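# Move yellow sponge onto blue-block desk or into tote

## Task

Set the yellow sponge down on the desk surface of whichever desk carries a blue foam block, resting on the desk itself rather than on another object. If none of the room's desks has such a block, put the sponge in the tote near the door, entirely inside it with nothing over its rim. The foam blocks must stay exactly where they were and unrotated, nothing may newly end up on the floor, the cartons must remain upright on their desks, and the robot must not tip over or finish leaning. Placement counts only if it stays put without the robot holding it.

## Robot and tools

Robot: a Hello Robot Stretch 4, about 1.6 m tall. It has one arm: an omni-wheel base (rim within 0.23 m of the base origin), a lift on a vertical mast, a telescoping arm that reaches forward, a three-joint wrist and a two-finger gripper. Cameras on the body: head_camera, head_left_camera, head_right_camera, wrist_camera.

Frames: the base frame sits on the floor below the base centre, x forward, y left, z up. hand_pose is reported in it and marks the point between the fingers, 0.015 m back from the tips; with all wrist joints at 0 its axes line up with the base frame. The printed hand position may be slightly wrong. The odometry frame is the base frame as it was when the scene began.

execute_actions: arguments "actions" (a list holding exactly one action, or empty to just read state and images) and optional "cameras" (list of names or "all"; omitted/null means all, [] means none; a bad name rejects the call). One action may contain "base", "joints" or both, plus optional "pace" and "contact_limits"; or it may be only {"end_of_arm": "enable_torque"}, which re-powers wrist or gripper motors that shut off. Motions in one action begin together and may finish at different times.
- "base" takes one relative command, measured from where the base last reported itself: {"translate_m": d} drive straight, forward positive, -2 to 2 m; {"strafe_m": d} slide sideways, left positive, -2 to 2 m; {"rotate_rad": d} spin in place, counter-clockwise (left) positive, -3.2 to 3.2 rad. These are offsets, not positions.
- "joints" is one object keyed by joint name with absolute targets: lift_m 0 to 1.2 m; arm_m 0 to 0.55 m (extension); wrist_yaw_rad -1.134 to 4.276 (0 ahead, positive turns left, 3.14 tucked back, above 3.4 may hit the arm); wrist_pitch_rad -1.117 to 4.259 (0 level, 1.57 pointing down); wrist_roll_rad -1.117 to 4.259 (0 fingers level, positive turns clockwise viewed from behind); gripper_m 0 to 0.08 m finger gap. A joint target outside its range is clipped and reported; any other out-of-range value or unknown key rejects the call with no motion. Joints left out of an action may still be driving to earlier targets.
- "pace": "slow", "default", "fast" or "max" (base up to 0.1/0.3/0.4/0.6 m/s and 1/2/3/4 rad/s); with lift above 0.2 the base is slowed further, down to 0.3 m/s and 1 rad/s at full height.
- "contact_limits": {"arm_m": value} from 0 (gentlest) to 0.75 (firmest), default 0.5; how hard the arm may push before stopping.
No action runs longer than 15 s. To unfold at scene start, send lift_m 0.4 together with wrist_yaw_rad 0.

wait: {"seconds": 0 to 10}; commands nothing and returns state and images.
zoom_image: {"camera": name, "region": [x0, y0, x1, y1]} in pixels of that camera's most recent full image, top-left origin, at most 504 by 504.
finished_scene: {"scene": number}; ends the current scene irreversibly after the last command is held and reports success. Replying without any tool call ends everything.

Result lines: "pictures" lists the order of returned images. base_status and joint_status: "done" (for the base, wheels turned the commanded amount even if slipping), "off_target" (rested short, may still push), "contact_stop_at_<key>" (met something; that part goes slack and may sink or roll), "limit_stop_at_<name>" (built-in limit; "tilt" means leaning over 6 degrees and lift, arm, wheels go slack; "own_body" means near self-collision, likely when the gripper is pitched up below -0.2 and rolled below -0.4 or above 4), "time_out", "torque_fault" (motor went limp; send enable_torque). Once a stop is reported, the rest of that reply's execute_actions, wait and finished_scene calls are skipped. on_its_own describes uncommanded events; "held at" is a target, not a position. lidar_m: 12 horizontal distances in m, 30-degree sectors, first straight ahead then counter-clockwise (4th left, 7th rear, 10th right); "-" means nothing seen or closer than 0.25 m; it sees table tops but misses glass, thin legs, much behind. wrist_depth_mm: 7x7 grid of median depths, 100 to 2000 mm, row by row from top left. base_odometry heading -3.142 to 3.142, left positive; if turned_by_wheels and turned_by_imu differ by over about 0.1 rad, suspect a hit or slip. base_tilt in degrees (forward, right positive, about 1.5 degrees fixed bias). motor_effort in percent, bracketed value is the peak of the last action; for wheel_0..2 positive means turning right.

Gripping: command a gap smaller than the object; after the fingers meet it, the gripper aims only slightly past contact. While holding, gripper_m reads above the command and status is "off_target"; "done" usually means empty. Sustained gripper effort beyond about 50 causes a torque fault and a drop.

Avoid: tipping (do not drive or turn carrying over 1 kg with arm_m above 0.2, especially fast), pushing or pulling hard with a high gripper, pressing the gripper into things during base or arm moves, disturbing foam blocks or cartons, dropping or slamming objects, and leaving items on the floor. Objects may occasionally be nudged by outside forces. Shorter robot motion time is preferred.

Each tool is called after "Call:" as name(argument=value, ...) on one line, values as JSON.

## Session

Call:
execute_actions(actions=[])

Scene clock: 0.00 s.
base_odometry: x=+0.000 y=+0.000 heading=+0.000 (m, m, rad; odometry frame)
turned_by_wheels: +0.000 (rad since the last result)
turned_by_imu: +0.000 (rad since the last result)
base_tilt: forward=+0.0 right=-0.2 (deg)
lidar_m: 1.49 1.91 1.88 1.83 1.14 0.83 0.80 0.87 1.31 1.27 1.37 2.16
base_status: not commanded
joint_positions: lift_m=+0.275 arm_m=+0.002 wrist_yaw_rad=+3.185 wrist_pitch_rad=+0.019 wrist_roll_rad=+0.003 gripper_m=+0.040
joint_status: not commanded
motor_effort: lift_m=+19 arm_m=-1 wrist_yaw_rad=-1 wrist_pitch_rad=-10 wrist_roll_rad=+1 gripper_m=+0 wheel_0=+0 wheel_1=-1 wheel_2=+0 (%)
hand_pose: x=-0.0432 y=+0.0782 z=+0.4495 quat_wxyz=(-0.021, -0.009, +0.002, +1.000) (m; base frame)
wrist_depth_mm: - 136 180 1008 1060 1060 1576 / - 108 136 1255 1182 1138 1078 / - 112 135 1708 1708 1661 1618 / 135 135 177 1708 1618 1618 1661 / 212 1661 1708 1661 1661 1618 1618 / 1308 1618 1281 1618 1618 1499 1576 / 991 - 591 1138 105 1281 1160
pictures: head_camera, head_left_camera, head_right_camera, wrist_camera
Images, in order (width x height): head_camera 420x560, head_left_camera 420x672, head_right_camera 420x672, wrist_camera 616x392.

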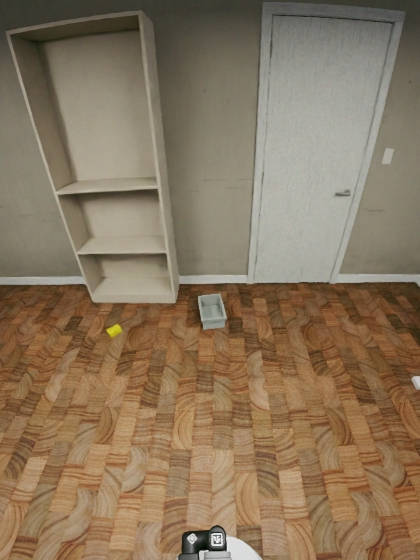

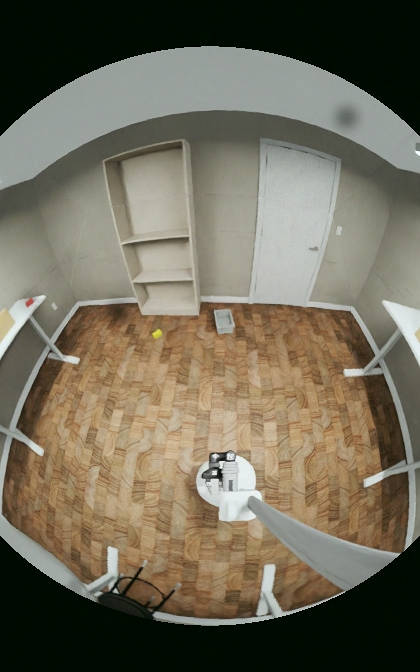

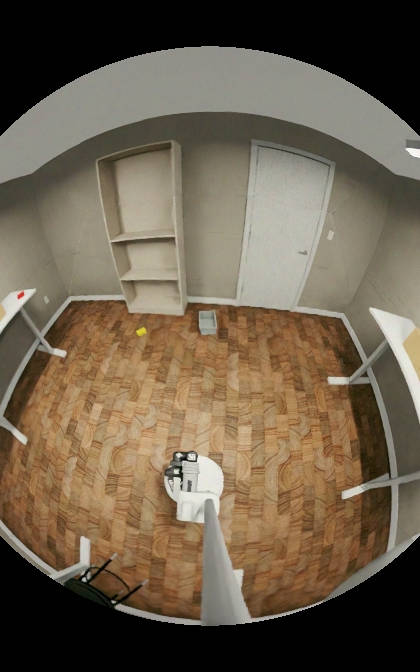

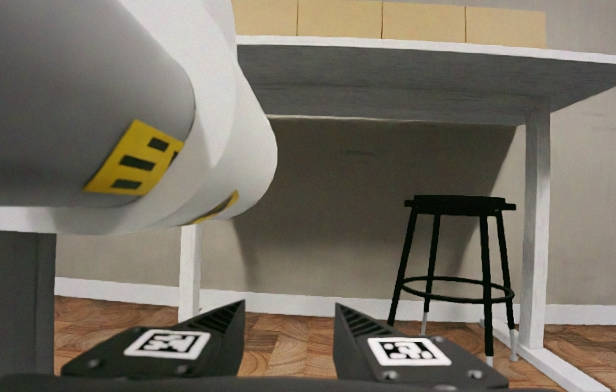

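Look around first.

Call:
execute_actions(actions=[{"base":{"rotate_rad":1.57},"joints":{"lift_m":0.4,"wrist_yaw_rad":0}}], cameras=["head_camera","head_left_camera"])

Call:
execute_actions(actions=[{"base":{"rotate_rad":1.57}}], cameras=["head_camera","head_left_camera"])

Call:
execute_actions(actions=[{"base":{"rotate_rad":1.57}}], cameras=["head_camera","head_left_camera"])

Scene clock: 8.33 s.
base_odometry: x=+0.000 y=+0.000 heading=+1.569 (m, m, rad; odometry frame)
turned_by_wheels: +1.569 (rad since the last result)
turned_by_imu: +1.599 (rad since the last result)
base_tilt: forward=+0.1 right=-0.1 (deg)
lidar_m: 1.83 1.16 0.85 0.80 0.85 1.30 1.28 1.36 2.16 1.51 1.92 1.89
base_status: done
joint_positions: lift_m=+0.400 arm_m=+0.002 wrist_yaw_rad=+0.000 wrist_pitch_rad=+0.019 wrist_roll_rad=+0.003 gripper_m=+0.040
joint_status: all done
motor_effort: lift_m=+24(25) arm_m=-1(1) wrist_yaw_rad=-1(8) wrist_pitch_rad=-9(10) wrist_roll_rad=+2(0) gripper_m=+0(2) wheel_0=-2(6) wheel_1=-4(11) wheel_2=-2(13) (%)
hand_pose: x=+0.3857 y=-0.0873 z=+0.5738 quat_wxyz=(+1.000, +0.002, +0.009, +0.000) (m; base frame)
wrist_depth_mm: - - - - - - - / - - - - - - - / - - - 1921 1708 1921 - / - - - - - - - / - - - - - - - / 1921 - 1921 - - - - / 1336 - 707 1397 105 1537 1464
pictures: head_camera, head_left_camera
Images, in order (width x height): head_camera 420x560, head_left_camera 420x672.

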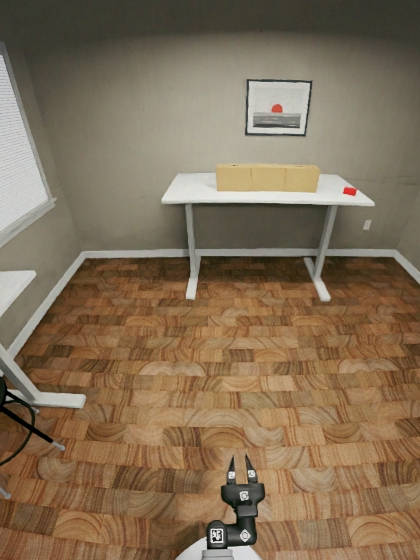

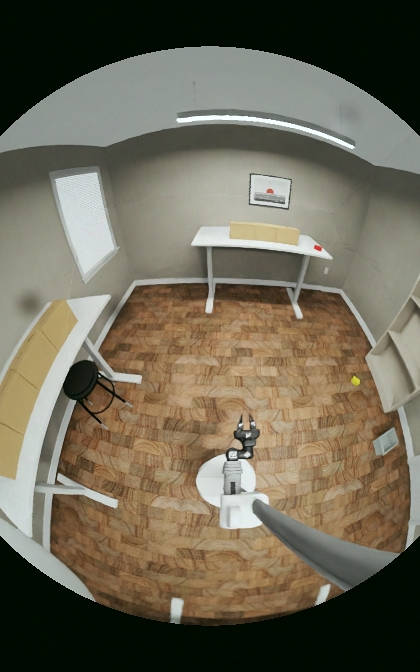

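Scene clock: 10.40 s.
base_odometry: x=+0.000 y=+0.000 heading=+3.139 (m, m, rad; odometry frame)
turned_by_wheels: +1.569 (rad since the last result)
turned_by_imu: +1.598 (rad since the last result)
base_tilt: forward=+0.1 right=-0.2 (deg)
lidar_m: 0.80 0.86 1.31 1.28 1.40 2.14 1.59 1.90 1.87 1.83 1.14 0.84
base_status: done
joint_positions: lift_m=+0.400 arm_m=+0.002 wrist_yaw_rad=+0.000 wrist_pitch_rad=+0.019 wrist_roll_rad=+0.003 gripper_m=+0.040
joint_status: not commanded
motor_effort: lift_m=+22(24) arm_m=-1(1) wrist_yaw_rad=-2(2) wrist_pitch_rad=-11(10) wrist_roll_rad=-2(1) gripper_m=+0(1) wheel_0=-2(7) wheel_1=-4(8) wheel_2=-3(9) (%)
hand_pose: x=+0.3857 y=-0.0874 z=+0.5739 quat_wxyz=(+1.000, +0.002, +0.009, +0.000) (m; base frame)
wrist_depth_mm: 627 634 627 621 627 621 683 / 1397 904 904 891 866 820 788 / 1397 1366 1366 1366 1336 1366 1008 / 1366 1366 1366 1366 1397 1366 1366 / 1366 1366 1366 1366 1336 854 931 / 1397 1397 1366 1366 1366 1336 917 / 1336 - 707 1336 105 1308 904
pictures: head_camera, head_left_camera
Images, in order (width x height): head_camera 420x560, head_left_camera 420x672.

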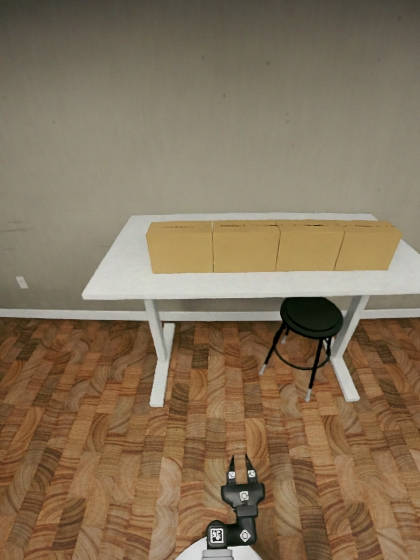

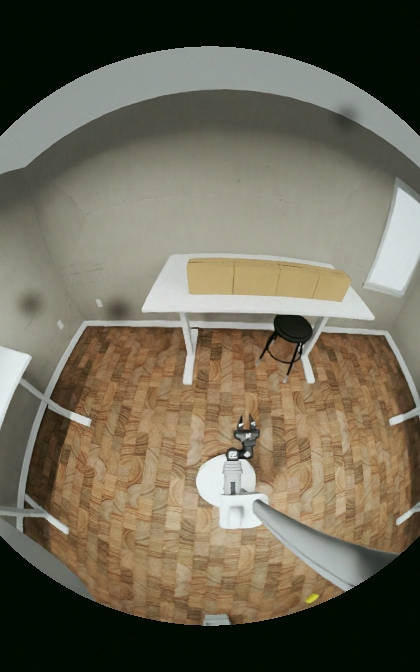

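Scene clock: 12.47 s.
base_odometry: x=+0.000 y=+0.000 heading=-1.575 (m, m, rad; odometry frame)
turned_by_wheels: +1.569 (rad since the last result)
turned_by_imu: +1.598 (rad since the last result)
base_tilt: forward=+0.0 right=-0.2 (deg)
lidar_m: 1.27 1.37 2.15 1.50 1.92 1.88 2.22 1.17 0.85 0.79 0.86 1.29
base_status: done
joint_positions: lift_m=+0.400 arm_m=+0.002 wrist_yaw_rad=+0.000 wrist_pitch_rad=+0.019 wrist_roll_rad=+0.003 gripper_m=+0.040
joint_status: not commanded
motor_effort: lift_m=+22(23) arm_m=-1(1) wrist_yaw_rad=-2(3) wrist_pitch_rad=-8(10) wrist_roll_rad=+1(2) gripper_m=+3(1) wheel_0=-2(9) wheel_1=-3(10) wheel_2=-2(7) (%)
hand_pose: x=+0.3857 y=-0.0874 z=+0.5740 quat_wxyz=(+1.000, +0.002, +0.009, +0.000) (m; base frame)
wrist_depth_mm: 1863 1863 1863 1921 1863 1863 1863 / 1863 1229 1205 1205 1863 1863 1808 / 1863 1863 1756 1430 1808 1863 1808 / 1863 1808 1808 1808 1808 1808 1808 / 1863 1863 1863 1808 1808 1808 1808 / 1537 1863 1808 1863 1756 1863 1808 / 1336 - 707 1397 105 1537 1430
pictures: head_camera, head_left_camera
Images, in order (width x height): head_camera 420x560, head_left_camera 420x672.

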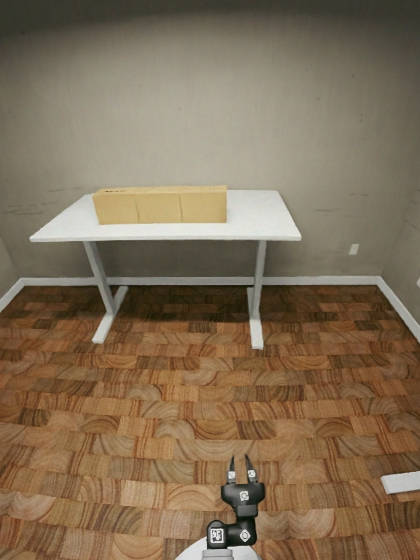

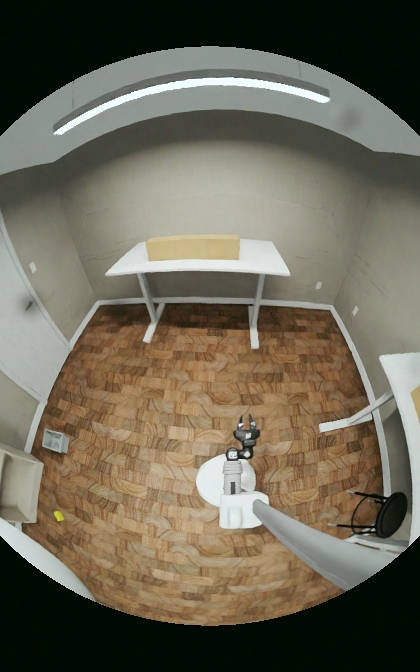

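Call:
execute_actions(actions=[{"base":{"translate_m":0.9},"joints":{"lift_m":1.2,"wrist_pitch_rad":0.9}}])

Scene clock: 25.37 s.
base_odometry: x=-0.004 y=-0.900 heading=-1.575 (m, m, rad; odometry frame)
turned_by_wheels: +0.000 (rad since the last result)
turned_by_imu: -0.003 (rad since the last result)
base_tilt: forward=+0.0 right=-0.2 (deg)
lidar_m: 0.37 0.41 0.60 2.05 1.73 2.66 3.60 1.21 0.93 1.64 0.52 0.38
base_status: done
joint_positions: lift_m=+1.200 arm_m=+0.002 wrist_yaw_rad=+0.000 wrist_pitch_rad=+0.902 wrist_roll_rad=+0.003 gripper_m=+0.040
joint_status: all done
motor_effort: lift_m=+23(25) arm_m=-1(1) wrist_yaw_rad=-2(4) wrist_pitch_rad=-5(6) wrist_roll_rad=+1(1) gripper_m=+0(3) wheel_0=+1(6) wheel_1=+3(8) wheel_2=-1(10) (%)
hand_pose: x=+0.3049 y=-0.0874 z=+1.2109 quat_wxyz=(+0.900, +0.002, +0.436, -0.001) (m; base frame)
wrist_depth_mm: 831 831 854 866 904 904 904 / 394 399 407 676 759 809 1008 / 397 387 375 392 634 654 1138 / 480 459 442 517 554 564 1308 / 455 462 473 480 484 496 512 / 421 421 418 427 436 439 445 / 1229 - 266 831 105 404 413
pictures: head_camera, head_left_camera, head_right_camera, wrist_camera
Images, in order (width x height): head_camera 420x560, head_left_camera 420x672, head_right_camera 420x672, wrist_camera 616x392.

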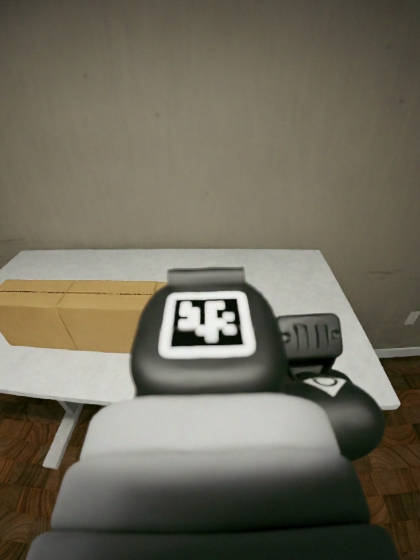

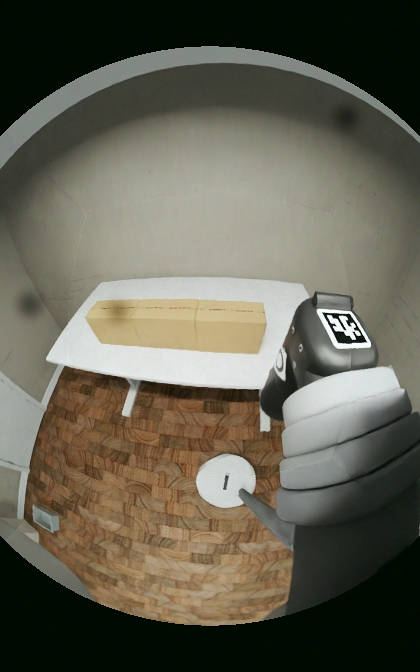

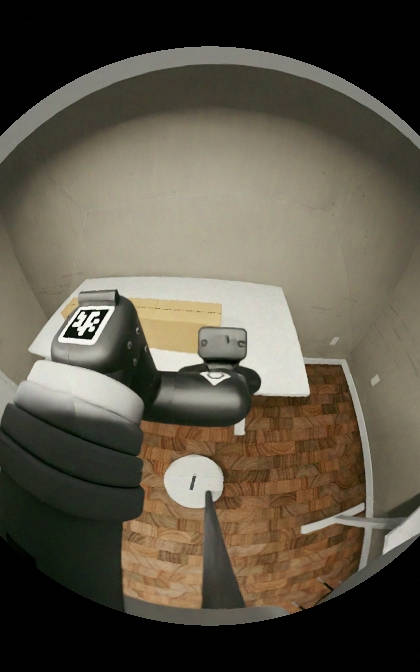

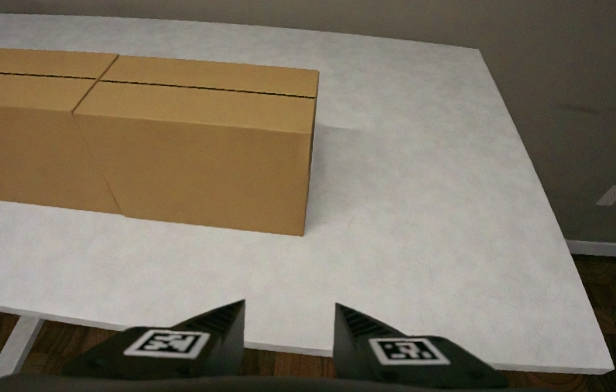

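Call:
execute_actions(actions=[{"joints":{"arm_m":0.55,"wrist_yaw_rad":1.4,"wrist_pitch_rad":0.5}}], cameras=["wrist_camera","head_left_camera"])

Scene clock: 32.23 s.
base_odometry: x=-0.004 y=-0.900 heading=-1.575 (m, m, rad; odometry frame)
turned_by_wheels: +0.000 (rad since the last result)
turned_by_imu: +0.001 (rad since the last result)
base_tilt: forward=+0.1 right=-0.2 (deg)
lidar_m: 0.38 0.40 0.60 2.02 1.72 2.67 3.58 1.19 0.92 1.64 0.51 0.39
base_status: not commanded
joint_positions: lift_m=+1.200 arm_m=+0.549 wrist_yaw_rad=+1.400 wrist_pitch_rad=+0.503 wrist_roll_rad=+0.003 gripper_m=+0.040
joint_status: all done
motor_effort: lift_m=+24(24) arm_m=+4(4) wrist_yaw_rad=-4(4) wrist_pitch_rad=-9(15) wrist_roll_rad=+1(0) gripper_m=+1(1) wheel_0=+1(1) wheel_1=+2(3) wheel_2=-1(1) (%)
hand_pose: x=+0.8380 y=+0.1688 z=+1.2753 quat_wxyz=(+0.741, -0.159, +0.191, +0.624) (m; base frame)
wrist_depth_mm: 1618 1708 1756 1756 1025 615 462 / 1708 1756 1863 1921 991 621 469 / 1808 1863 - - 1008 627 477 / - 569 960 991 960 634 477 / 442 452 741 759 778 634 477 / 343 377 564 615 627 603 477 / 297 - 312 512 105 564 469
pictures: head_left_camera, wrist_camera
Images, in order (width x height): head_left_camera 420x672, wrist_camera 616x392.

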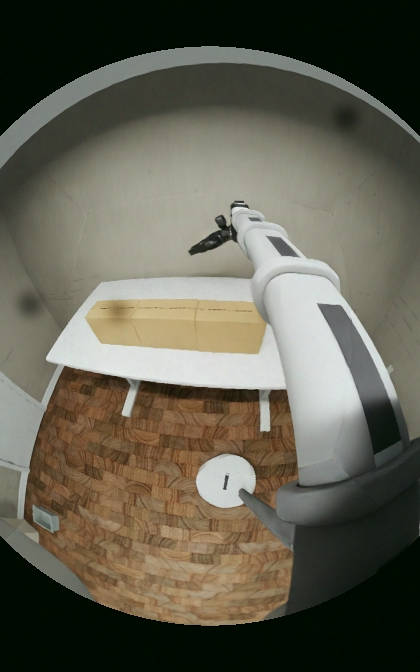

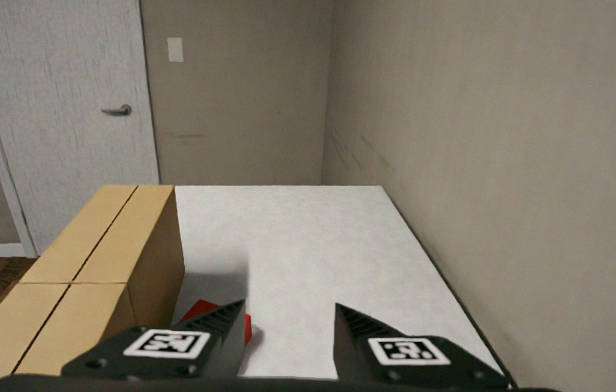

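Call:
execute_actions(actions=[{"joints":{"wrist_pitch_rad":1.1}}], cameras=["wrist_camera"])

Scene clock: 36.13 s.
base_odometry: x=-0.004 y=-0.900 heading=-1.575 (m, m, rad; odometry frame)
turned_by_wheels: +0.000 (rad since the last result)
turned_by_imu: +0.001 (rad since the last result)
base_tilt: forward=+0.1 right=-0.2 (deg)
lidar_m: 0.36 0.40 0.59 2.03 1.73 2.65 3.60 1.21 0.93 1.64 0.50 0.38
base_status: not commanded
joint_positions: lift_m=+1.200 arm_m=+0.549 wrist_yaw_rad=+1.400 wrist_pitch_rad=+1.101 wrist_roll_rad=+0.003 gripper_m=+0.040
joint_status: all done
motor_effort: lift_m=+24(24) arm_m=+4(4) wrist_yaw_rad=-3(2) wrist_pitch_rad=-3(3) wrist_roll_rad=-1(2) gripper_m=-2(4) wheel_0=+1(1) wheel_1=+3(3) wheel_2=-1(1) (%)
hand_pose: x=+0.8227 y=+0.0800 z=+1.1881 quat_wxyz=(+0.652, -0.336, +0.401, +0.548) (m; base frame)
wrist_depth_mm: 317 368 591 603 615 609 480 / 287 368 500 544 554 569 492 / 264 366 488 492 500 512 500 / 244 359 445 452 459 466 488 / 229 353 410 415 421 427 436 / 229 320 379 384 389 394 397 / 224 - 240 357 105 368 368
pictures: wrist_camera
Images, in order (width x height): wrist_camera 616x392.

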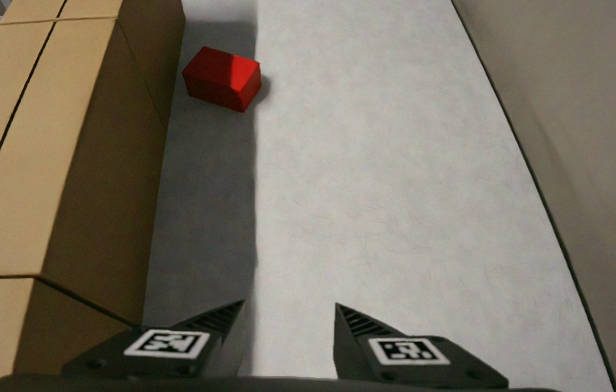

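Call:
execute_actions(actions=[{"base":{"translate_m":-0.55},"joints":{"arm_m":0,"wrist_pitch_rad":0.4}}], cameras=[])

Call:
execute_actions(actions=[{"base":{"rotate_rad":-1.62},"joints":{"wrist_yaw_rad":-1.13}}], cameras=[])

Call:
execute_actions(actions=[{"base":{"translate_m":0.48},"joints":{"arm_m":0.55,"wrist_pitch_rad":0.6}}], cameras=["wrist_camera","head_left_camera"])

Scene clock: 47.53 s.
base_odometry: x=-0.001 y=-0.350 heading=-1.575 (m, m, rad; odometry frame)
turned_by_wheels: +0.000 (rad since the last result)
turned_by_imu: +0.004 (rad since the last result)
base_tilt: forward=+0.1 right=-0.2 (deg)
lidar_m: 0.92 0.99 1.43 2.07 1.95 2.31 3.00 1.19 0.87 0.81 1.72 0.94
base_status: done
joint_positions: lift_m=+1.200 arm_m=+0.003 wrist_yaw_rad=+1.400 wrist_pitch_rad=+0.403 wrist_roll_rad=+0.003 gripper_m=+0.040
joint_status: all done
joint sent to its limit — the command would take arm_m past its lower limit, so that joint was sent only as far as its limit.
motor_effort: lift_m=+23(24) arm_m=-4(6) wrist_yaw_rad=-1(2) wrist_pitch_rad=-10(12) wrist_roll_rad=+2(0) gripper_m=+0(2) wheel_0=-2(7) wheel_1=-4(11) wheel_2=+2(11) (%)
hand_pose: x=+0.2929 y=+0.1780 z=+1.2944 quat_wxyz=(+0.750, -0.128, +0.154, +0.631) (m; base frame)
wrist_depth_mm: 1661 1708 1756 1808 1863 - 1661 / 1708 1808 1863 1921 - - 1708 / 1808 1863 - - - - 1708 / 1863 - - - - - 1661 / - - - - - - 960 / 1863 - - - - - 1182 / 1708 - 904 1708 105 1863 1537
pictures: none
No camera images: the call's "cameras" was empty. Leave "cameras" out to get every camera's image.

Scene clock: 50.43 s.
base_odometry: x=-0.001 y=-0.350 heading=+3.089 (m, m, rad; odometry frame)
turned_by_wheels: -1.619 (rad since the last result)
turned_by_imu: -1.647 (rad since the last result)
base_tilt: forward=+0.0 right=-0.2 (deg)
lidar_m: 0.81 1.69 0.93 0.91 0.98 1.36 2.09 1.96 2.29 2.17 1.24 0.86
base_status: done
joint_positions: lift_m=+1.200 arm_m=+0.003 wrist_yaw_rad=-1.130 wrist_pitch_rad=+0.403 wrist_roll_rad=+0.003 gripper_m=+0.040
joint_status: all done
motor_effort: lift_m=+23(23) arm_m=-4(4) wrist_yaw_rad=-1(9) wrist_pitch_rad=-8(7) wrist_roll_rad=-2(1) gripper_m=+1(3) wheel_0=+5(6) wheel_1=+6(9) wheel_2=+4(8) (%)
hand_pose: x=+0.1780 y=-0.2142 z=+1.2944 quat_wxyz=(+0.827, +0.109, +0.168, -0.525) (m; base frame)
wrist_depth_mm: 1366 1661 - - - - - / 1366 1708 - - - - - / 1366 1537 - - - - 1863 / 831 1042 1464 - - - - / 788 1430 - - - - - / 1499 1229 1921 - - - - / 1576 - 891 1756 105 1808 1863
pictures: none
No camera images: the call's "cameras" was empty. Leave "cameras" out to get every camera's image.

Scene clock: 53.50 s.
base_odometry: x=-0.481 y=-0.325 heading=+3.089 (m, m, rad; odometry frame)
turned_by_wheels: +0.000 (rad since the last result)
turned_by_imu: -0.002 (rad since the last result)
base_tilt: forward=+0.1 right=-0.2 (deg)
lidar_m: 0.34 0.35 1.60 0.90 0.95 1.34 2.57 2.41 2.30 2.20 0.52 0.35
base_status: done
joint_positions: lift_m=+1.200 arm_m=+0.549 wrist_yaw_rad=-1.130 wrist_pitch_rad=+0.602 wrist_roll_rad=+0.003 gripper_m=+0.040
joint_status: all done
motor_effort: lift_m=+23(23) arm_m=+4(3) wrist_yaw_rad=-3(1) wrist_pitch_rad=-8(7) wrist_roll_rad=+2(3) gripper_m=+0(0) wheel_0=+1(8) wheel_1=+3(13) wheel_2=-1(15) (%)
hand_pose: x=+0.7159 y=-0.1958 z=+1.2573 quat_wxyz=(+0.806, +0.160, +0.250, -0.512) (m; base frame)
wrist_depth_mm: 436 535 723 1078 - - - / 459 564 778 1182 - - - / 477 591 831 1042 1098 809 - / 500 634 778 820 831 559 580 / 525 615 640 661 668 439 418 / 517 525 530 544 554 347 336 / 452 - 291 466 105 293 289
pictures: head_left_camera, wrist_camera
Images, in order (width x height): head_left_camera 420x672, wrist_camera 616x392.

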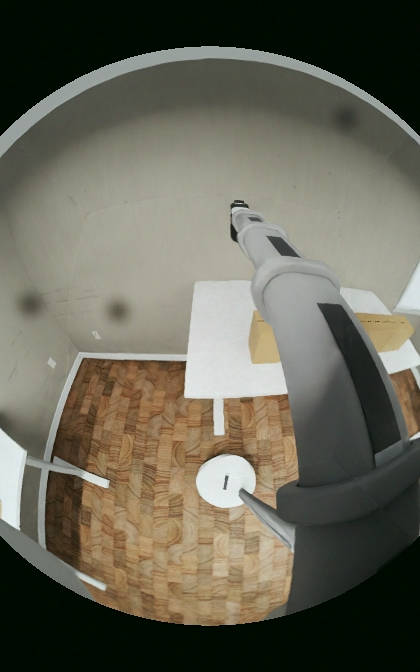

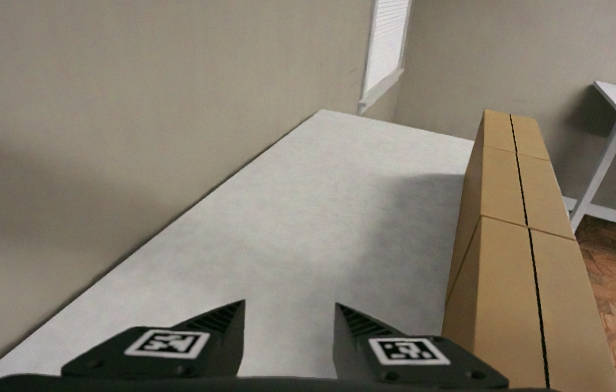

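Call:
execute_actions(actions=[{"joints":{"wrist_pitch_rad":1.0,"wrist_yaw_rad":-0.8}}], cameras=["wrist_camera"])

Scene clock: 57.10 s.
base_odometry: x=-0.481 y=-0.325 heading=+3.089 (m, m, rad; odometry frame)
turned_by_wheels: +0.000 (rad since the last result)
turned_by_imu: +0.001 (rad since the last result)
base_tilt: forward=+0.0 right=-0.2 (deg)
lidar_m: 0.33 0.35 1.62 0.92 0.98 1.37 2.56 2.41 2.29 2.20 0.52 0.36
base_status: not commanded
joint_positions: lift_m=+1.200 arm_m=+0.549 wrist_yaw_rad=-0.800 wrist_pitch_rad=+1.001 wrist_roll_rad=+0.003 gripper_m=+0.040
joint_status: all done
motor_effort: lift_m=+23(22) arm_m=+4(4) wrist_yaw_rad=+0(1) wrist_pitch_rad=-4(5) wrist_roll_rad=+1(1) gripper_m=+0(1) wheel_0=+1(1) wheel_1=+3(3) wheel_2=-1(1) (%)
hand_pose: x=+0.7373 y=-0.1432 z=+1.1987 quat_wxyz=(+0.808, +0.188, +0.442, -0.343) (m; base frame)
wrist_depth_mm: 384 449 549 683 741 759 778 / 415 492 591 621 634 654 676 / 459 521 539 549 559 569 585 / 469 469 480 488 500 508 512 / 421 430 436 442 449 455 436 / 387 392 397 402 410 413 315 / 359 - 245 370 105 334 250
pictures: wrist_camera
Images, in order (width x height): wrist_camera 616x392.

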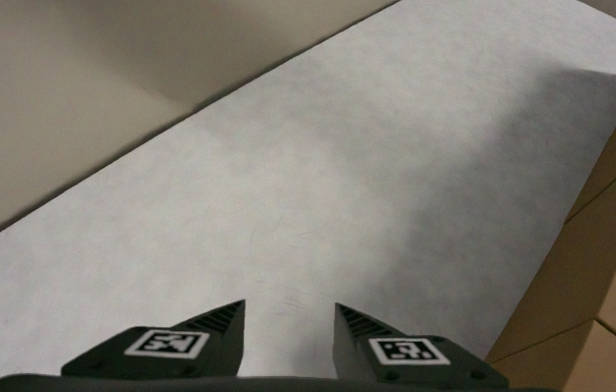

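Call:
execute_actions(actions=[{"base":{"translate_m":-0.4},"joints":{"arm_m":0,"wrist_pitch_rad":0.4}}], cameras=[])

Call:
execute_actions(actions=[{"base":{"rotate_rad":-2.5},"joints":{"wrist_yaw_rad":0,"lift_m":0.3,"wrist_pitch_rad":1.0,"gripper_m":0.08}}], cameras=[])

Call:
execute_actions(actions=[{"base":{"translate_m":0.8}}], cameras=["wrist_camera","head_camera"])

Scene clock: 68.73 s.
base_odometry: x=-0.081 y=-0.346 heading=+3.089 (m, m, rad; odometry frame)
turned_by_wheels: +0.000 (rad since the last result)
turned_by_imu: +0.003 (rad since the last result)
base_tilt: forward=+0.0 right=-0.2 (deg)
lidar_m: 0.73 1.60 0.97 0.91 0.97 1.35 1.63 1.61 2.30 2.17 1.10 0.78
base_status: done
joint_positions: lift_m=+1.200 arm_m=+0.003 wrist_yaw_rad=-0.800 wrist_pitch_rad=+0.403 wrist_roll_rad=+0.003 gripper_m=+0.040
joint_status: all done
joint sent to its limit — the command would take arm_m past its lower limit, so that joint was sent only as far as its limit.
motor_effort: lift_m=+22(23) arm_m=-4(6) wrist_yaw_rad=-2(3) wrist_pitch_rad=-10(15) wrist_roll_rad=+0(1) gripper_m=+2(1) wheel_0=+0(8) wheel_1=-3(9) wheel_2=-1(12) (%)
hand_pose: x=+0.2471 y=-0.2013 z=+1.2944 quat_wxyz=(+0.902, +0.079, +0.184, -0.382) (m; base frame)
wrist_depth_mm: 1078 1255 1499 1808 - - - / 1098 1281 1537 1921 - - - / 1160 1366 1576 1863 - - - / 691 778 904 1118 - - - / 661 759 891 - - - - / 640 691 1255 1921 - - - / 585 - 904 1708 105 1808 1808
pictures: none
No camera images: the call's "cameras" was empty. Leave "cameras" out to get every camera's image.

Scene clock: 73.00 s.
base_odometry: x=-0.081 y=-0.346 heading=+0.590 (m, m, rad; odometry frame)
turned_by_wheels: -2.499 (rad since the last result)
turned_by_imu: -2.543 (rad since the last result)
base_tilt: forward=+0.0 right=-0.2 (deg)
lidar_m: 2.04 2.19 2.18 0.97 0.75 0.73 1.65 0.93 0.91 1.03 2.20 1.62
base_status: done
joint_positions: lift_m=+0.300 arm_m=+0.003 wrist_yaw_rad=+0.000 wrist_pitch_rad=+1.002 wrist_roll_rad=+0.003 gripper_m=+0.080
joint_status: all done
motor_effort: lift_m=+15(21) arm_m=-4(4) wrist_yaw_rad=-1(4) wrist_pitch_rad=-6(8) wrist_roll_rad=-1(1) gripper_m=+3(2) wheel_0=+3(5) wheel_1=+4(9) wheel_2=+4(10) (%)
hand_pose: x=+0.2881 y=-0.0874 z=+0.2994 quat_wxyz=(+0.877, +0.002, +0.480, -0.001) (m; base frame)
wrist_depth_mm: 759 778 788 809 820 854 878 / 676 683 691 707 723 741 759 / 591 597 609 621 627 640 654 / 530 535 549 554 564 569 580 / 477 484 488 504 504 512 521 / 436 439 449 455 459 469 469 / - - 413 421 135 - -
pictures: none
No camera images: the call's "cameras" was empty. Leave "cameras" out to get every camera's image.

Scene clock: 77.17 s.
base_odometry: x=+0.583 y=+0.099 heading=+0.590 (m, m, rad; odometry frame)
turned_by_wheels: +0.000 (rad since the last result)
turned_by_imu: -0.003 (rad since the last result)
base_tilt: forward=+0.0 right=-0.2 (deg)
lidar_m: 1.34 1.73 1.69 1.84 1.42 1.39 1.50 1.43 1.41 1.97 0.94 0.90
base_status: done
joint_positions: lift_m=+0.300 arm_m=+0.003 wrist_yaw_rad=+0.000 wrist_pitch_rad=+1.002 wrist_roll_rad=+0.003 gripper_m=+0.080
joint_status: not commanded
motor_effort: lift_m=+15(15) arm_m=-4(4) wrist_yaw_rad=-1(2) wrist_pitch_rad=-5(5) wrist_roll_rad=-2(1) gripper_m=+0(1) wheel_0=+3(4) wheel_1=+5(7) wheel_2=-2(13) (%)
hand_pose: x=+0.2881 y=-0.0874 z=+0.2994 quat_wxyz=(+0.877, +0.002, +0.480, -0.001) (m; base frame)
wrist_depth_mm: 768 768 788 798 820 842 842 / 668 683 691 699 715 732 676 / 585 597 609 615 634 640 634 / 530 535 544 554 564 574 580 / 480 488 492 504 504 512 521 / 439 439 452 455 462 466 469 / - - 413 421 135 - -
pictures: head_camera, wrist_camera
Images, in order (width x height): head_camera 420x560, wrist_camera 616x392.

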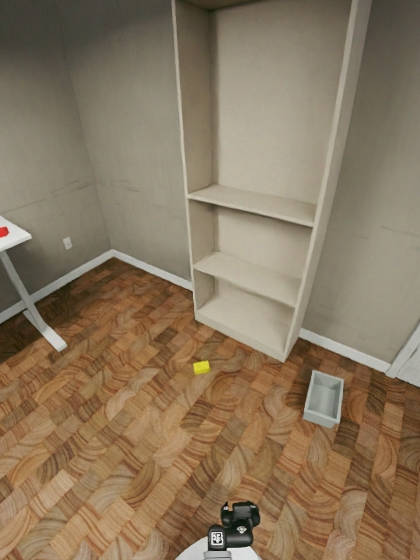

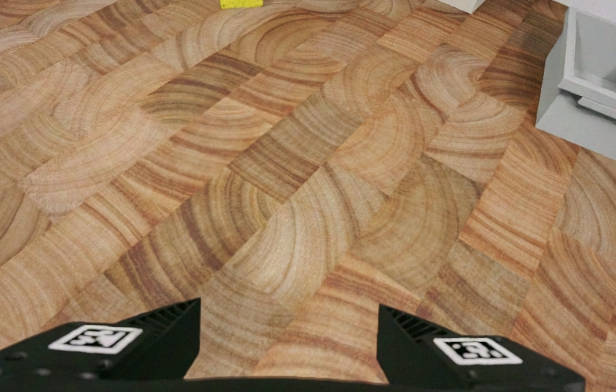

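Call:
execute_actions(actions=[{"base":{"strafe_m":0.11},"joints":{"arm_m":0.5,"wrist_pitch_rad":1.57}}], cameras=["wrist_camera","head_camera"])

Scene clock: 85.87 s.
base_odometry: x=+0.522 y=+0.190 heading=+0.590 (m, m, rad; odometry frame)
turned_by_wheels: +0.000 (rad since the last result)
turned_by_imu: +0.002 (rad since the last result)
base_tilt: forward=+0.1 right=-0.2 (deg)
lidar_m: 1.41 1.62 1.60 1.74 1.37 1.34 1.42 1.52 1.49 2.04 1.00 0.97
base_status: done
joint_positions: lift_m=+0.300 arm_m=+0.499 wrist_yaw_rad=+0.000 wrist_pitch_rad=+1.570 wrist_roll_rad=+0.003 gripper_m=+0.080
joint_status: all done
motor_effort: lift_m=+15(15) arm_m=+4(5) wrist_yaw_rad=-2(0) wrist_pitch_rad=-3(6) wrist_roll_rad=+2(0) gripper_m=+2(3) wheel_0=+0(13) wheel_1=+1(12) wheel_2=+0(1) (%)
hand_pose: x=+0.6704 y=-0.0874 z=+0.2659 quat_wxyz=(+0.707, +0.001, +0.707, -0.001) (m; base frame)
wrist_depth_mm: 410 413 415 421 421 430 433 / 407 410 413 418 421 424 430 / 404 410 410 415 421 424 424 / 402 407 410 413 415 424 424 / 399 402 404 410 413 418 424 / 399 399 404 407 410 415 418 / - - 402 407 135 - -
pictures: head_camera, wrist_camera
Images, in order (width x height): head_camera 420x560, wrist_camera 616x392.

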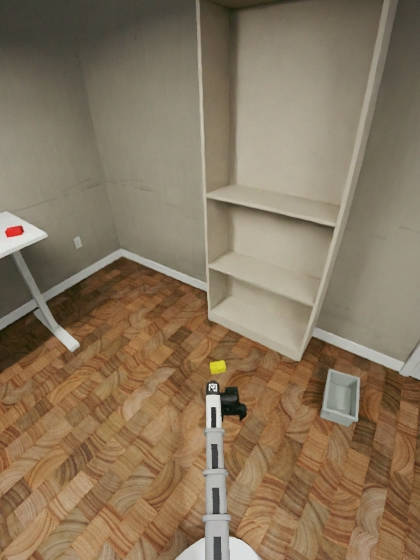

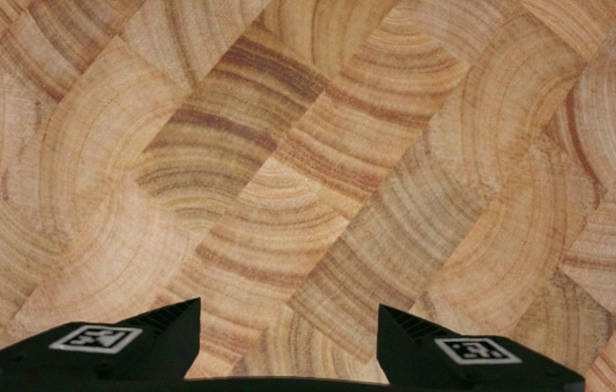

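Call:
execute_actions(actions=[{"base":{"translate_m":0.3},"joints":{"arm_m":0.45}}], cameras=["wrist_camera"])

Scene clock: 92.30 s.
base_odometry: x=+0.771 y=+0.357 heading=+0.591 (m, m, rad; odometry frame)
turned_by_wheels: +0.000 (rad since the last result)
turned_by_imu: +0.000 (rad since the last result)
base_tilt: forward=+0.1 right=-0.2 (deg)
lidar_m: 1.14 1.44 1.42 1.56 1.63 1.58 2.07 1.70 1.68 1.73 0.76 1.04
base_status: done
joint_positions: lift_m=+0.300 arm_m=+0.451 wrist_yaw_rad=+0.000 wrist_pitch_rad=+1.570 wrist_roll_rad=+0.003 gripper_m=+0.080
joint_status: all done
motor_effort: lift_m=+15(15) arm_m=-4(4) wrist_yaw_rad=-4(0) wrist_pitch_rad=-5(2) wrist_roll_rad=+0(0) gripper_m=+2(4) wheel_0=+2(6) wheel_1=+5(6) wheel_2=-2(12) (%)
hand_pose: x=+0.6217 y=-0.0874 z=+0.2659 quat_wxyz=(+0.707, +0.001, +0.707, -0.001) (m; base frame)
wrist_depth_mm: 404 413 375 418 424 430 430 / 404 410 413 415 421 427 430 / 404 407 410 415 418 424 430 / 399 404 407 413 415 421 421 / 399 402 404 410 413 418 421 / 399 399 404 407 413 415 421 / - - 404 407 135 - -
pictures: wrist_camera
Images, in order (width x height): wrist_camera 616x392.

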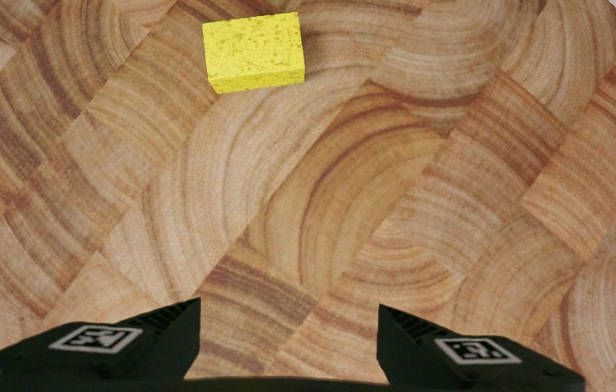

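Call:
execute_actions(actions=[{"base":{"translate_m":0.2},"joints":{"wrist_roll_rad":1.47}}], cameras=[])

Call:
execute_actions(actions=[{"base":{"strafe_m":0.05},"joints":{"lift_m":0.15}}], cameras=["wrist_camera"])

Scene clock: 100.93 s.
base_odometry: x=+0.937 y=+0.469 heading=+0.591 (m, m, rad; odometry frame)
turned_by_wheels: +0.000 (rad since the last result)
turned_by_imu: +0.000 (rad since the last result)
base_tilt: forward=+0.0 right=-0.2 (deg)
lidar_m: 0.96 1.90 1.30 1.42 1.80 1.73 2.26 1.83 1.80 0.76 0.70 0.87
base_status: done
joint_positions: lift_m=+0.300 arm_m=+0.451 wrist_yaw_rad=+0.000 wrist_pitch_rad=+1.570 wrist_roll_rad=+1.470 gripper_m=+0.080
joint_status: all done
motor_effort: lift_m=+15(15) arm_m=-4(4) wrist_yaw_rad=-3(1) wrist_pitch_rad=-5(1) wrist_roll_rad=+0(8) gripper_m=+1(1) wheel_0=+2(8) wheel_1=+3(8) wheel_2=+0(9) (%)
hand_pose: x=+0.6217 y=-0.0874 z=+0.2659 quat_wxyz=(+0.525, +0.474, +0.524, -0.474) (m; base frame)
wrist_depth_mm: 370 413 413 415 421 421 424 / 407 410 413 415 418 421 424 / 407 407 410 415 413 418 418 / 404 407 410 415 415 418 418 / 402 404 407 413 413 418 418 / 402 404 404 410 410 413 415 / - - 404 410 135 - -
pictures: none
No camera images: the call's "cameras" was empty. Leave "cameras" out to get every camera's image.

Scene clock: 102.63 s.
base_odometry: x=+0.909 y=+0.510 heading=+0.591 (m, m, rad; odometry frame)
turned_by_wheels: +0.000 (rad since the last result)
turned_by_imu: +0.000 (rad since the last result)
base_tilt: forward=+0.0 right=-0.2 (deg)
lidar_m: 1.00 1.27 1.25 1.37 1.78 1.71 2.26 1.86 1.84 0.80 0.72 0.91
base_status: done
joint_positions: lift_m=+0.150 arm_m=+0.451 wrist_yaw_rad=+0.000 wrist_pitch_rad=+1.570 wrist_roll_rad=+1.470 gripper_m=+0.080
joint_status: all done
motor_effort: lift_m=+15(15) arm_m=-4(4) wrist_yaw_rad=+0(2) wrist_pitch_rad=-1(1) wrist_roll_rad=+1(0) gripper_m=+0(2) wheel_0=-2(8) wheel_1=+3(11) wheel_2=+0(3) (%)
hand_pose: x=+0.6217 y=-0.0874 z=+0.1159 quat_wxyz=(+0.525, +0.474, +0.524, -0.474) (m; base frame)
wrist_depth_mm: 260 263 264 265 268 271 272 / 260 260 264 265 268 270 271 / 259 259 263 264 265 267 270 / 258 259 262 264 265 266 267 / 257 259 216 262 265 266 267 / 256 257 216 216 262 265 267 / - - 215 216 135 - -
pictures: wrist_camera
Images, in order (width x height): wrist_camera 616x392.

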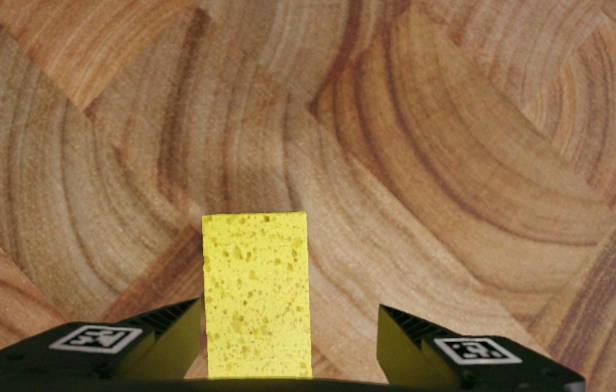

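Call:
execute_actions(actions=[{"joints":{"arm_m":0.473}}], cameras=[])

Call:
execute_actions(actions=[{"joints":{"lift_m":0.06}}], cameras=["wrist_camera"])

Call:
execute_actions(actions=[{"joints":{"gripper_m":0.045}}], cameras=["wrist_camera"])

Scene clock: 109.03 s.
base_odometry: x=+0.909 y=+0.510 heading=+0.591 (m, m, rad; odometry frame)
turned_by_wheels: +0.000 (rad since the last result)
turned_by_imu: +0.001 (rad since the last result)
base_tilt: forward=+0.0 right=-0.2 (deg)
lidar_m: 1.00 1.27 1.24 1.35 1.77 1.72 2.25 1.86 1.84 0.79 0.73 0.92
base_status: not commanded
joint_positions: lift_m=+0.150 arm_m=+0.472 wrist_yaw_rad=+0.000 wrist_pitch_rad=+1.570 wrist_roll_rad=+1.470 gripper_m=+0.080
joint_status: all done
motor_effort: lift_m=+15(14) arm_m=+4(5) wrist_yaw_rad=+0(1) wrist_pitch_rad=+0(3) wrist_roll_rad=+2(0) gripper_m=+1(1) wheel_0=-1(2) wheel_1=+2(2) wheel_2=+0(0) (%)
hand_pose: x=+0.6433 y=-0.0874 z=+0.1159 quat_wxyz=(+0.525, +0.474, +0.524, -0.474) (m; base frame)
wrist_depth_mm: 262 264 264 267 268 271 271 / 260 263 264 265 267 268 271 / 259 262 263 264 265 268 268 / 258 259 262 264 266 266 268 / 257 258 259 218 264 265 266 / 257 257 259 216 263 264 265 / - - 236 216 135 - -
pictures: none
No camera images: the call's "cameras" was empty. Leave "cameras" out to get every camera's image.

Scene clock: 110.40 s.
base_odometry: x=+0.909 y=+0.510 heading=+0.591 (m, m, rad; odometry frame)
turned_by_wheels: +0.000 (rad since the last result)
turned_by_imu: +0.000 (rad since the last result)
base_tilt: forward=+0.0 right=-0.2 (deg)
lidar_m: 0.99 1.30 1.25 1.37 1.78 1.73 2.24 1.88 1.85 0.79 0.73 0.90
base_status: not commanded
joint_positions: lift_m=+0.060 arm_m=+0.472 wrist_yaw_rad=+0.000 wrist_pitch_rad=+1.570 wrist_roll_rad=+1.470 gripper_m=+0.080
joint_status: all done
motor_effort: lift_m=+15(13) arm_m=+4(4) wrist_yaw_rad=-1(2) wrist_pitch_rad=+0(0) wrist_roll_rad=+1(3) gripper_m=+2(1) wheel_0=-1(1) wheel_1=+2(2) wheel_2=+0(0) (%)
hand_pose: x=+0.6433 y=-0.0874 z=+0.0259 quat_wxyz=(+0.525, +0.474, +0.524, -0.474) (m; base frame)
wrist_depth_mm: 173 174 174 176 177 178 - / 172 173 174 176 176 178 179 / 171 172 174 174 175 177 178 / 170 172 172 174 175 176 177 / 169 171 128 129 174 175 176 / 169 170 128 128 154 175 176 / - - 127 127 128 - -
pictures: wrist_camera
Images, in order (width x height): wrist_camera 616x392.

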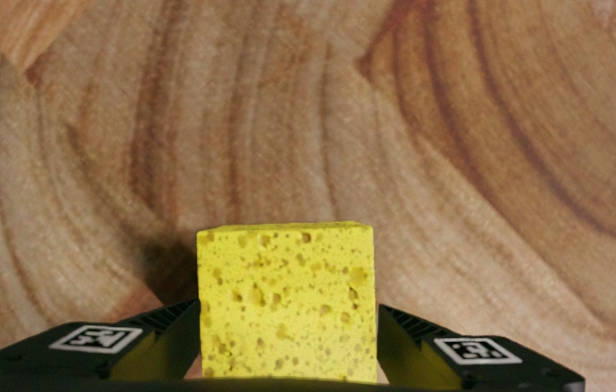

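Scene clock: 111.40 s.
base_odometry: x=+0.909 y=+0.510 heading=+0.591 (m, m, rad; odometry frame)
turned_by_wheels: +0.000 (rad since the last result)
turned_by_imu: +0.000 (rad since the last result)
base_tilt: forward=+0.1 right=-0.2 (deg)
lidar_m: 1.00 1.26 1.26 1.36 1.76 1.70 2.25 1.88 1.84 0.80 0.72 0.91
base_status: not commanded
joint_positions: lift_m=+0.060 arm_m=+0.472 wrist_yaw_rad=+0.000 wrist_pitch_rad=+1.570 wrist_roll_rad=+1.470 gripper_m=+0.060
joint_status: gripper_m off_target (ended at +0.060, target +0.045)
on_its_own: gripper_m is held at +0.055, not at your +0.045, by its contact guard: the fingers met something
motor_effort: lift_m=+14(14) arm_m=+4(4) wrist_yaw_rad=-1(4) wrist_pitch_rad=+1(0) wrist_roll_rad=+0(3) gripper_m=-37(33) wheel_0=-2(1) wheel_1=+3(2) wheel_2=+0(0) (%)
hand_pose: x=+0.6433 y=-0.0874 z=+0.0259 quat_wxyz=(+0.525, +0.474, +0.524, -0.474) (m; base frame)
wrist_depth_mm: 173 174 175 176 177 178 - / 172 173 174 175 177 178 179 / 171 172 173 175 176 177 178 / 170 171 173 174 175 176 177 / 170 170 128 128 174 176 176 / 169 170 127 128 173 175 175 / - - 127 127 116 175 -
pictures: wrist_camera
Images, in order (width x height): wrist_camera 616x392.

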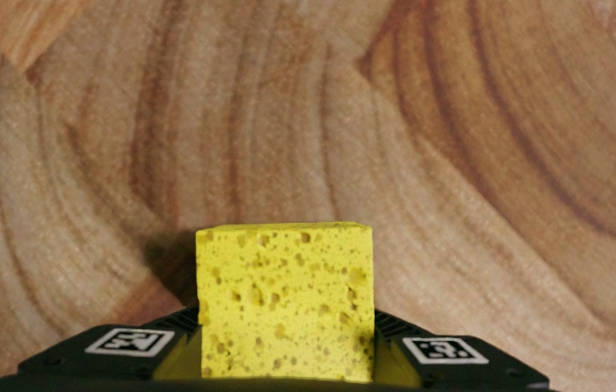

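Call:
execute_actions(actions=[{"joints":{"lift_m":0.2,"arm_m":0}}], cameras=[])

Call:
execute_actions(actions=[{"base":{"rotate_rad":0.95},"joints":{"lift_m":1.2,"wrist_roll_rad":0,"wrist_pitch_rad":0.6,"wrist_yaw_rad":1.4}}], cameras=["head_left_camera"])

Scene clock: 117.97 s.
base_odometry: x=+0.909 y=+0.510 heading=+0.591 (m, m, rad; odometry frame)
turned_by_wheels: +0.000 (rad since the last result)
turned_by_imu: +0.001 (rad since the last result)
base_tilt: forward=+0.0 right=-0.2 (deg)
lidar_m: 0.99 1.28 1.25 1.37 1.77 1.71 2.25 1.87 1.84 0.79 0.72 0.92
base_status: not commanded
joint_positions: lift_m=+0.196 arm_m=+0.186 wrist_yaw_rad=+0.000 wrist_pitch_rad=+1.570 wrist_roll_rad=+1.470 gripper_m=+0.060
joint_status: lift_m limit_stop_at_own_body (moved +0.136 of +0.140); arm_m limit_stop_at_own_body (moved -0.286 of -0.472)
joint sent to its limit — the command would take arm_m past its lower limit, so that joint was sent only as far as its limit.
on_its_own: gripper_m is held at +0.055, not at your +0.045, by its contact guard: the fingers met something; lift_m is slack since a limit_stop_at_own_body; arm_m is slack since a limit_stop_at_own_body (your +0.000 is given up)
motor_effort: lift_m=+19(23) arm_m=+0(5) wrist_yaw_rad=-3(9) wrist_pitch_rad=+0(12) wrist_roll_rad=-2(0) gripper_m=-37(36) wheel_0=-1(2) wheel_1=+2(2) wheel_2=+0(1) (%)
hand_pose: x=+0.3569 y=-0.0874 z=+0.1620 quat_wxyz=(+0.525, +0.474, +0.524, -0.474) (m; base frame)
wrist_depth_mm: 307 309 310 314 315 319 320 / 307 309 310 312 315 317 317 / 306 306 309 310 312 315 317 / 303 306 309 309 312 314 315 / 303 306 128 128 310 314 314 / 303 303 128 128 310 310 257 / - - 127 128 116 254 230
pictures: none
No camera images: the call's "cameras" was empty. Leave "cameras" out to get every camera's image.

not run: a stop came earlier in this reply.

Call:
execute_actions(actions=[{"base":{"rotate_rad":0.95},"joints":{"lift_m":1.2,"arm_m":0.2,"wrist_roll_rad":0,"wrist_pitch_rad":0.6,"wrist_yaw_rad":1.4}}], cameras=["head_left_camera"])

Scene clock: 131.60 s.
base_odometry: x=+0.909 y=+0.510 heading=+1.541 (m, m, rad; odometry frame)
turned_by_wheels: +0.949 (rad since the last result)
turned_by_imu: +0.968 (rad since the last result)
base_tilt: forward=+0.1 right=-0.2 (deg)
lidar_m: 1.27 1.33 2.61 1.71 1.80 1.93 2.64 1.73 0.76 0.92 0.98 1.74
base_status: done
joint_positions: lift_m=+1.199 arm_m=+0.199 wrist_yaw_rad=+1.400 wrist_pitch_rad=+0.603 wrist_roll_rad=+0.000 gripper_m=+0.060
joint_status: all done
on_its_own: gripper_m is held at +0.055, not at your +0.045, by its contact guard: the fingers met something
motor_effort: lift_m=+24(26) arm_m=+3(3) wrist_yaw_rad=-1(6) wrist_pitch_rad=-8(14) wrist_roll_rad=-2(2) gripper_m=-35(37) wheel_0=-1(5) wheel_1=-5(12) wheel_2=-3(13) (%)
hand_pose: x=+0.4862 y=+0.1578 z=+1.2571 quat_wxyz=(+0.730, -0.191, +0.227, +0.615) (m; base frame)
wrist_depth_mm: 1708 - - - - - 1756 / 1537 1576 - - - - 1756 / - - - - - - 1205 / - - - - - - 1464 / 1921 - 128 128 - - 1808 / 1618 1661 127 128 1708 1708 1708 / - - 126 127 116 1537 1537
pictures: head_left_camera
Images, in order (width x height): head_left_camera 420x672.

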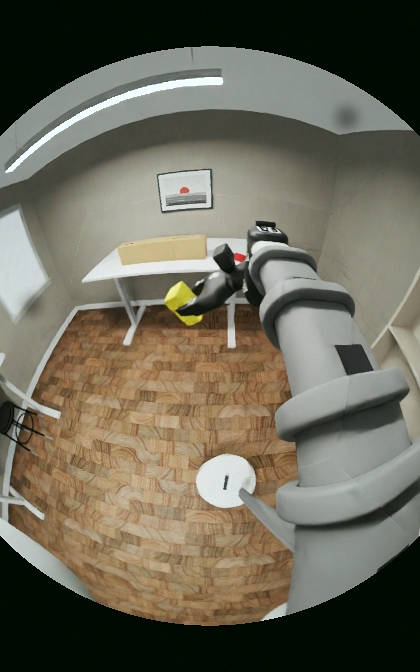

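Call:
execute_actions(actions=[{"base":{"translate_m":0.9},"joints":{"arm_m":0.55}}], cameras=["head_left_camera","wrist_camera"])

Call:
execute_actions(actions=[{"joints":{"wrist_pitch_rad":1.0}}], cameras=["wrist_camera"])

Scene clock: 140.60 s.
base_odometry: x=+0.936 y=+1.410 heading=+1.541 (m, m, rad; odometry frame)
turned_by_wheels: +0.000 (rad since the last result)
turned_by_imu: -0.003 (rad since the last result)
base_tilt: forward=+0.0 right=-0.2 (deg)
lidar_m: 0.36 0.38 0.56 1.84 1.80 2.48 3.62 1.34 0.96 0.96 1.28 0.36
base_status: done
joint_positions: lift_m=+1.200 arm_m=+0.549 wrist_yaw_rad=+1.400 wrist_pitch_rad=+0.603 wrist_roll_rad=+0.000 gripper_m=+0.060
joint_status: all done
on_its_own: gripper_m is held at +0.055, not at your +0.045, by its contact guard: the fingers met something
motor_effort: lift_m=+24(24) arm_m=+4(3) wrist_yaw_rad=+0(2) wrist_pitch_rad=-9(9) wrist_roll_rad=+0(1) gripper_m=-36(36) wheel_0=+1(6) wheel_1=+4(7) wheel_2=-1(11) (%)
hand_pose: x=+0.8361 y=+0.1578 z=+1.2572 quat_wxyz=(+0.730, -0.191, +0.227, +0.615) (m; base frame)
wrist_depth_mm: - - - - 904 539 415 / - - - - 917 585 430 / - 603 1025 1078 931 591 455 / 473 480 788 809 820 603 455 / 359 424 128 129 640 609 462 / 303 373 128 128 535 559 462 / - - 126 128 116 521 452
pictures: head_left_camera, wrist_camera
Images, in order (width x height): head_left_camera 420x672, wrist_camera 616x392.

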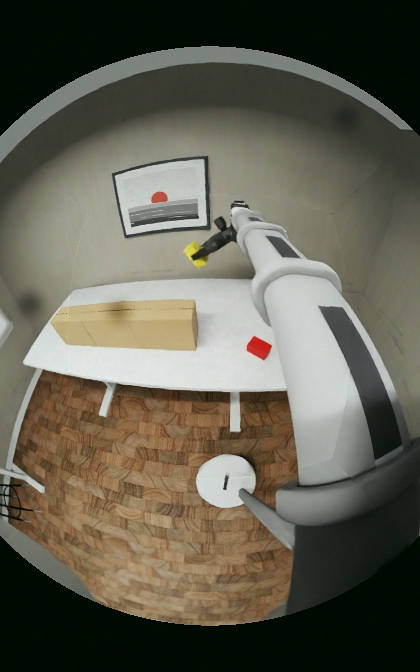

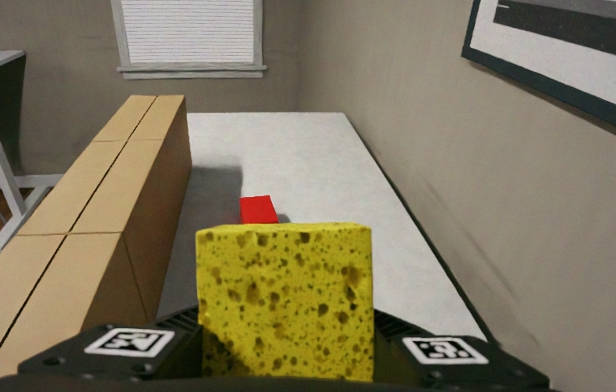

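Scene clock: 141.40 s.
base_odometry: x=+0.936 y=+1.410 heading=+1.541 (m, m, rad; odometry frame)
turned_by_wheels: +0.000 (rad since the last result)
turned_by_imu: +0.000 (rad since the last result)
base_tilt: forward=+0.1 right=-0.2 (deg)
lidar_m: 0.35 0.38 0.54 1.80 1.81 2.50 3.65 1.33 0.96 0.96 1.27 0.38
base_status: not commanded
joint_positions: lift_m=+1.200 arm_m=+0.549 wrist_yaw_rad=+1.400 wrist_pitch_rad=+1.002 wrist_roll_rad=+0.000 gripper_m=+0.060
joint_status: all done
on_its_own: gripper_m is held at +0.055, not at your +0.045, by its contact guard: the fingers met something
motor_effort: lift_m=+23(23) arm_m=+4(4) wrist_yaw_rad=-1(1) wrist_pitch_rad=-4(8) wrist_roll_rad=-2(1) gripper_m=-35(39) wheel_0=+1(1) wheel_1=+4(4) wheel_2=-1(1) (%)
hand_pose: x=+0.8258 y=+0.0981 z=+1.1986 quat_wxyz=(+0.671, -0.309, +0.367, +0.565) (m; base frame)
wrist_depth_mm: 377 404 691 707 750 591 452 / 330 402 615 621 634 609 462 / 290 397 535 544 559 569 473 / 264 387 480 492 496 512 480 / 243 373 128 128 439 452 480 / 249 329 127 128 399 413 445 / - - 126 127 116 382 384
pictures: wrist_camera
Images, in order (width x height): wrist_camera 616x392.

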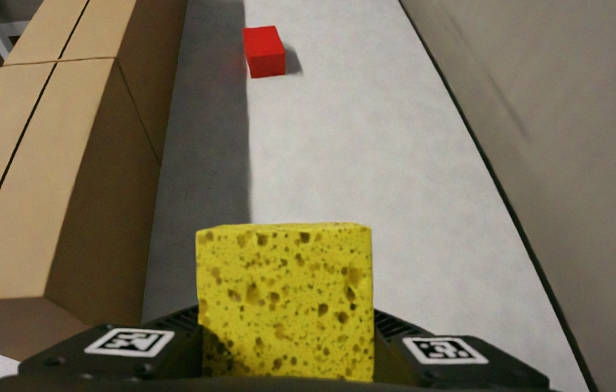

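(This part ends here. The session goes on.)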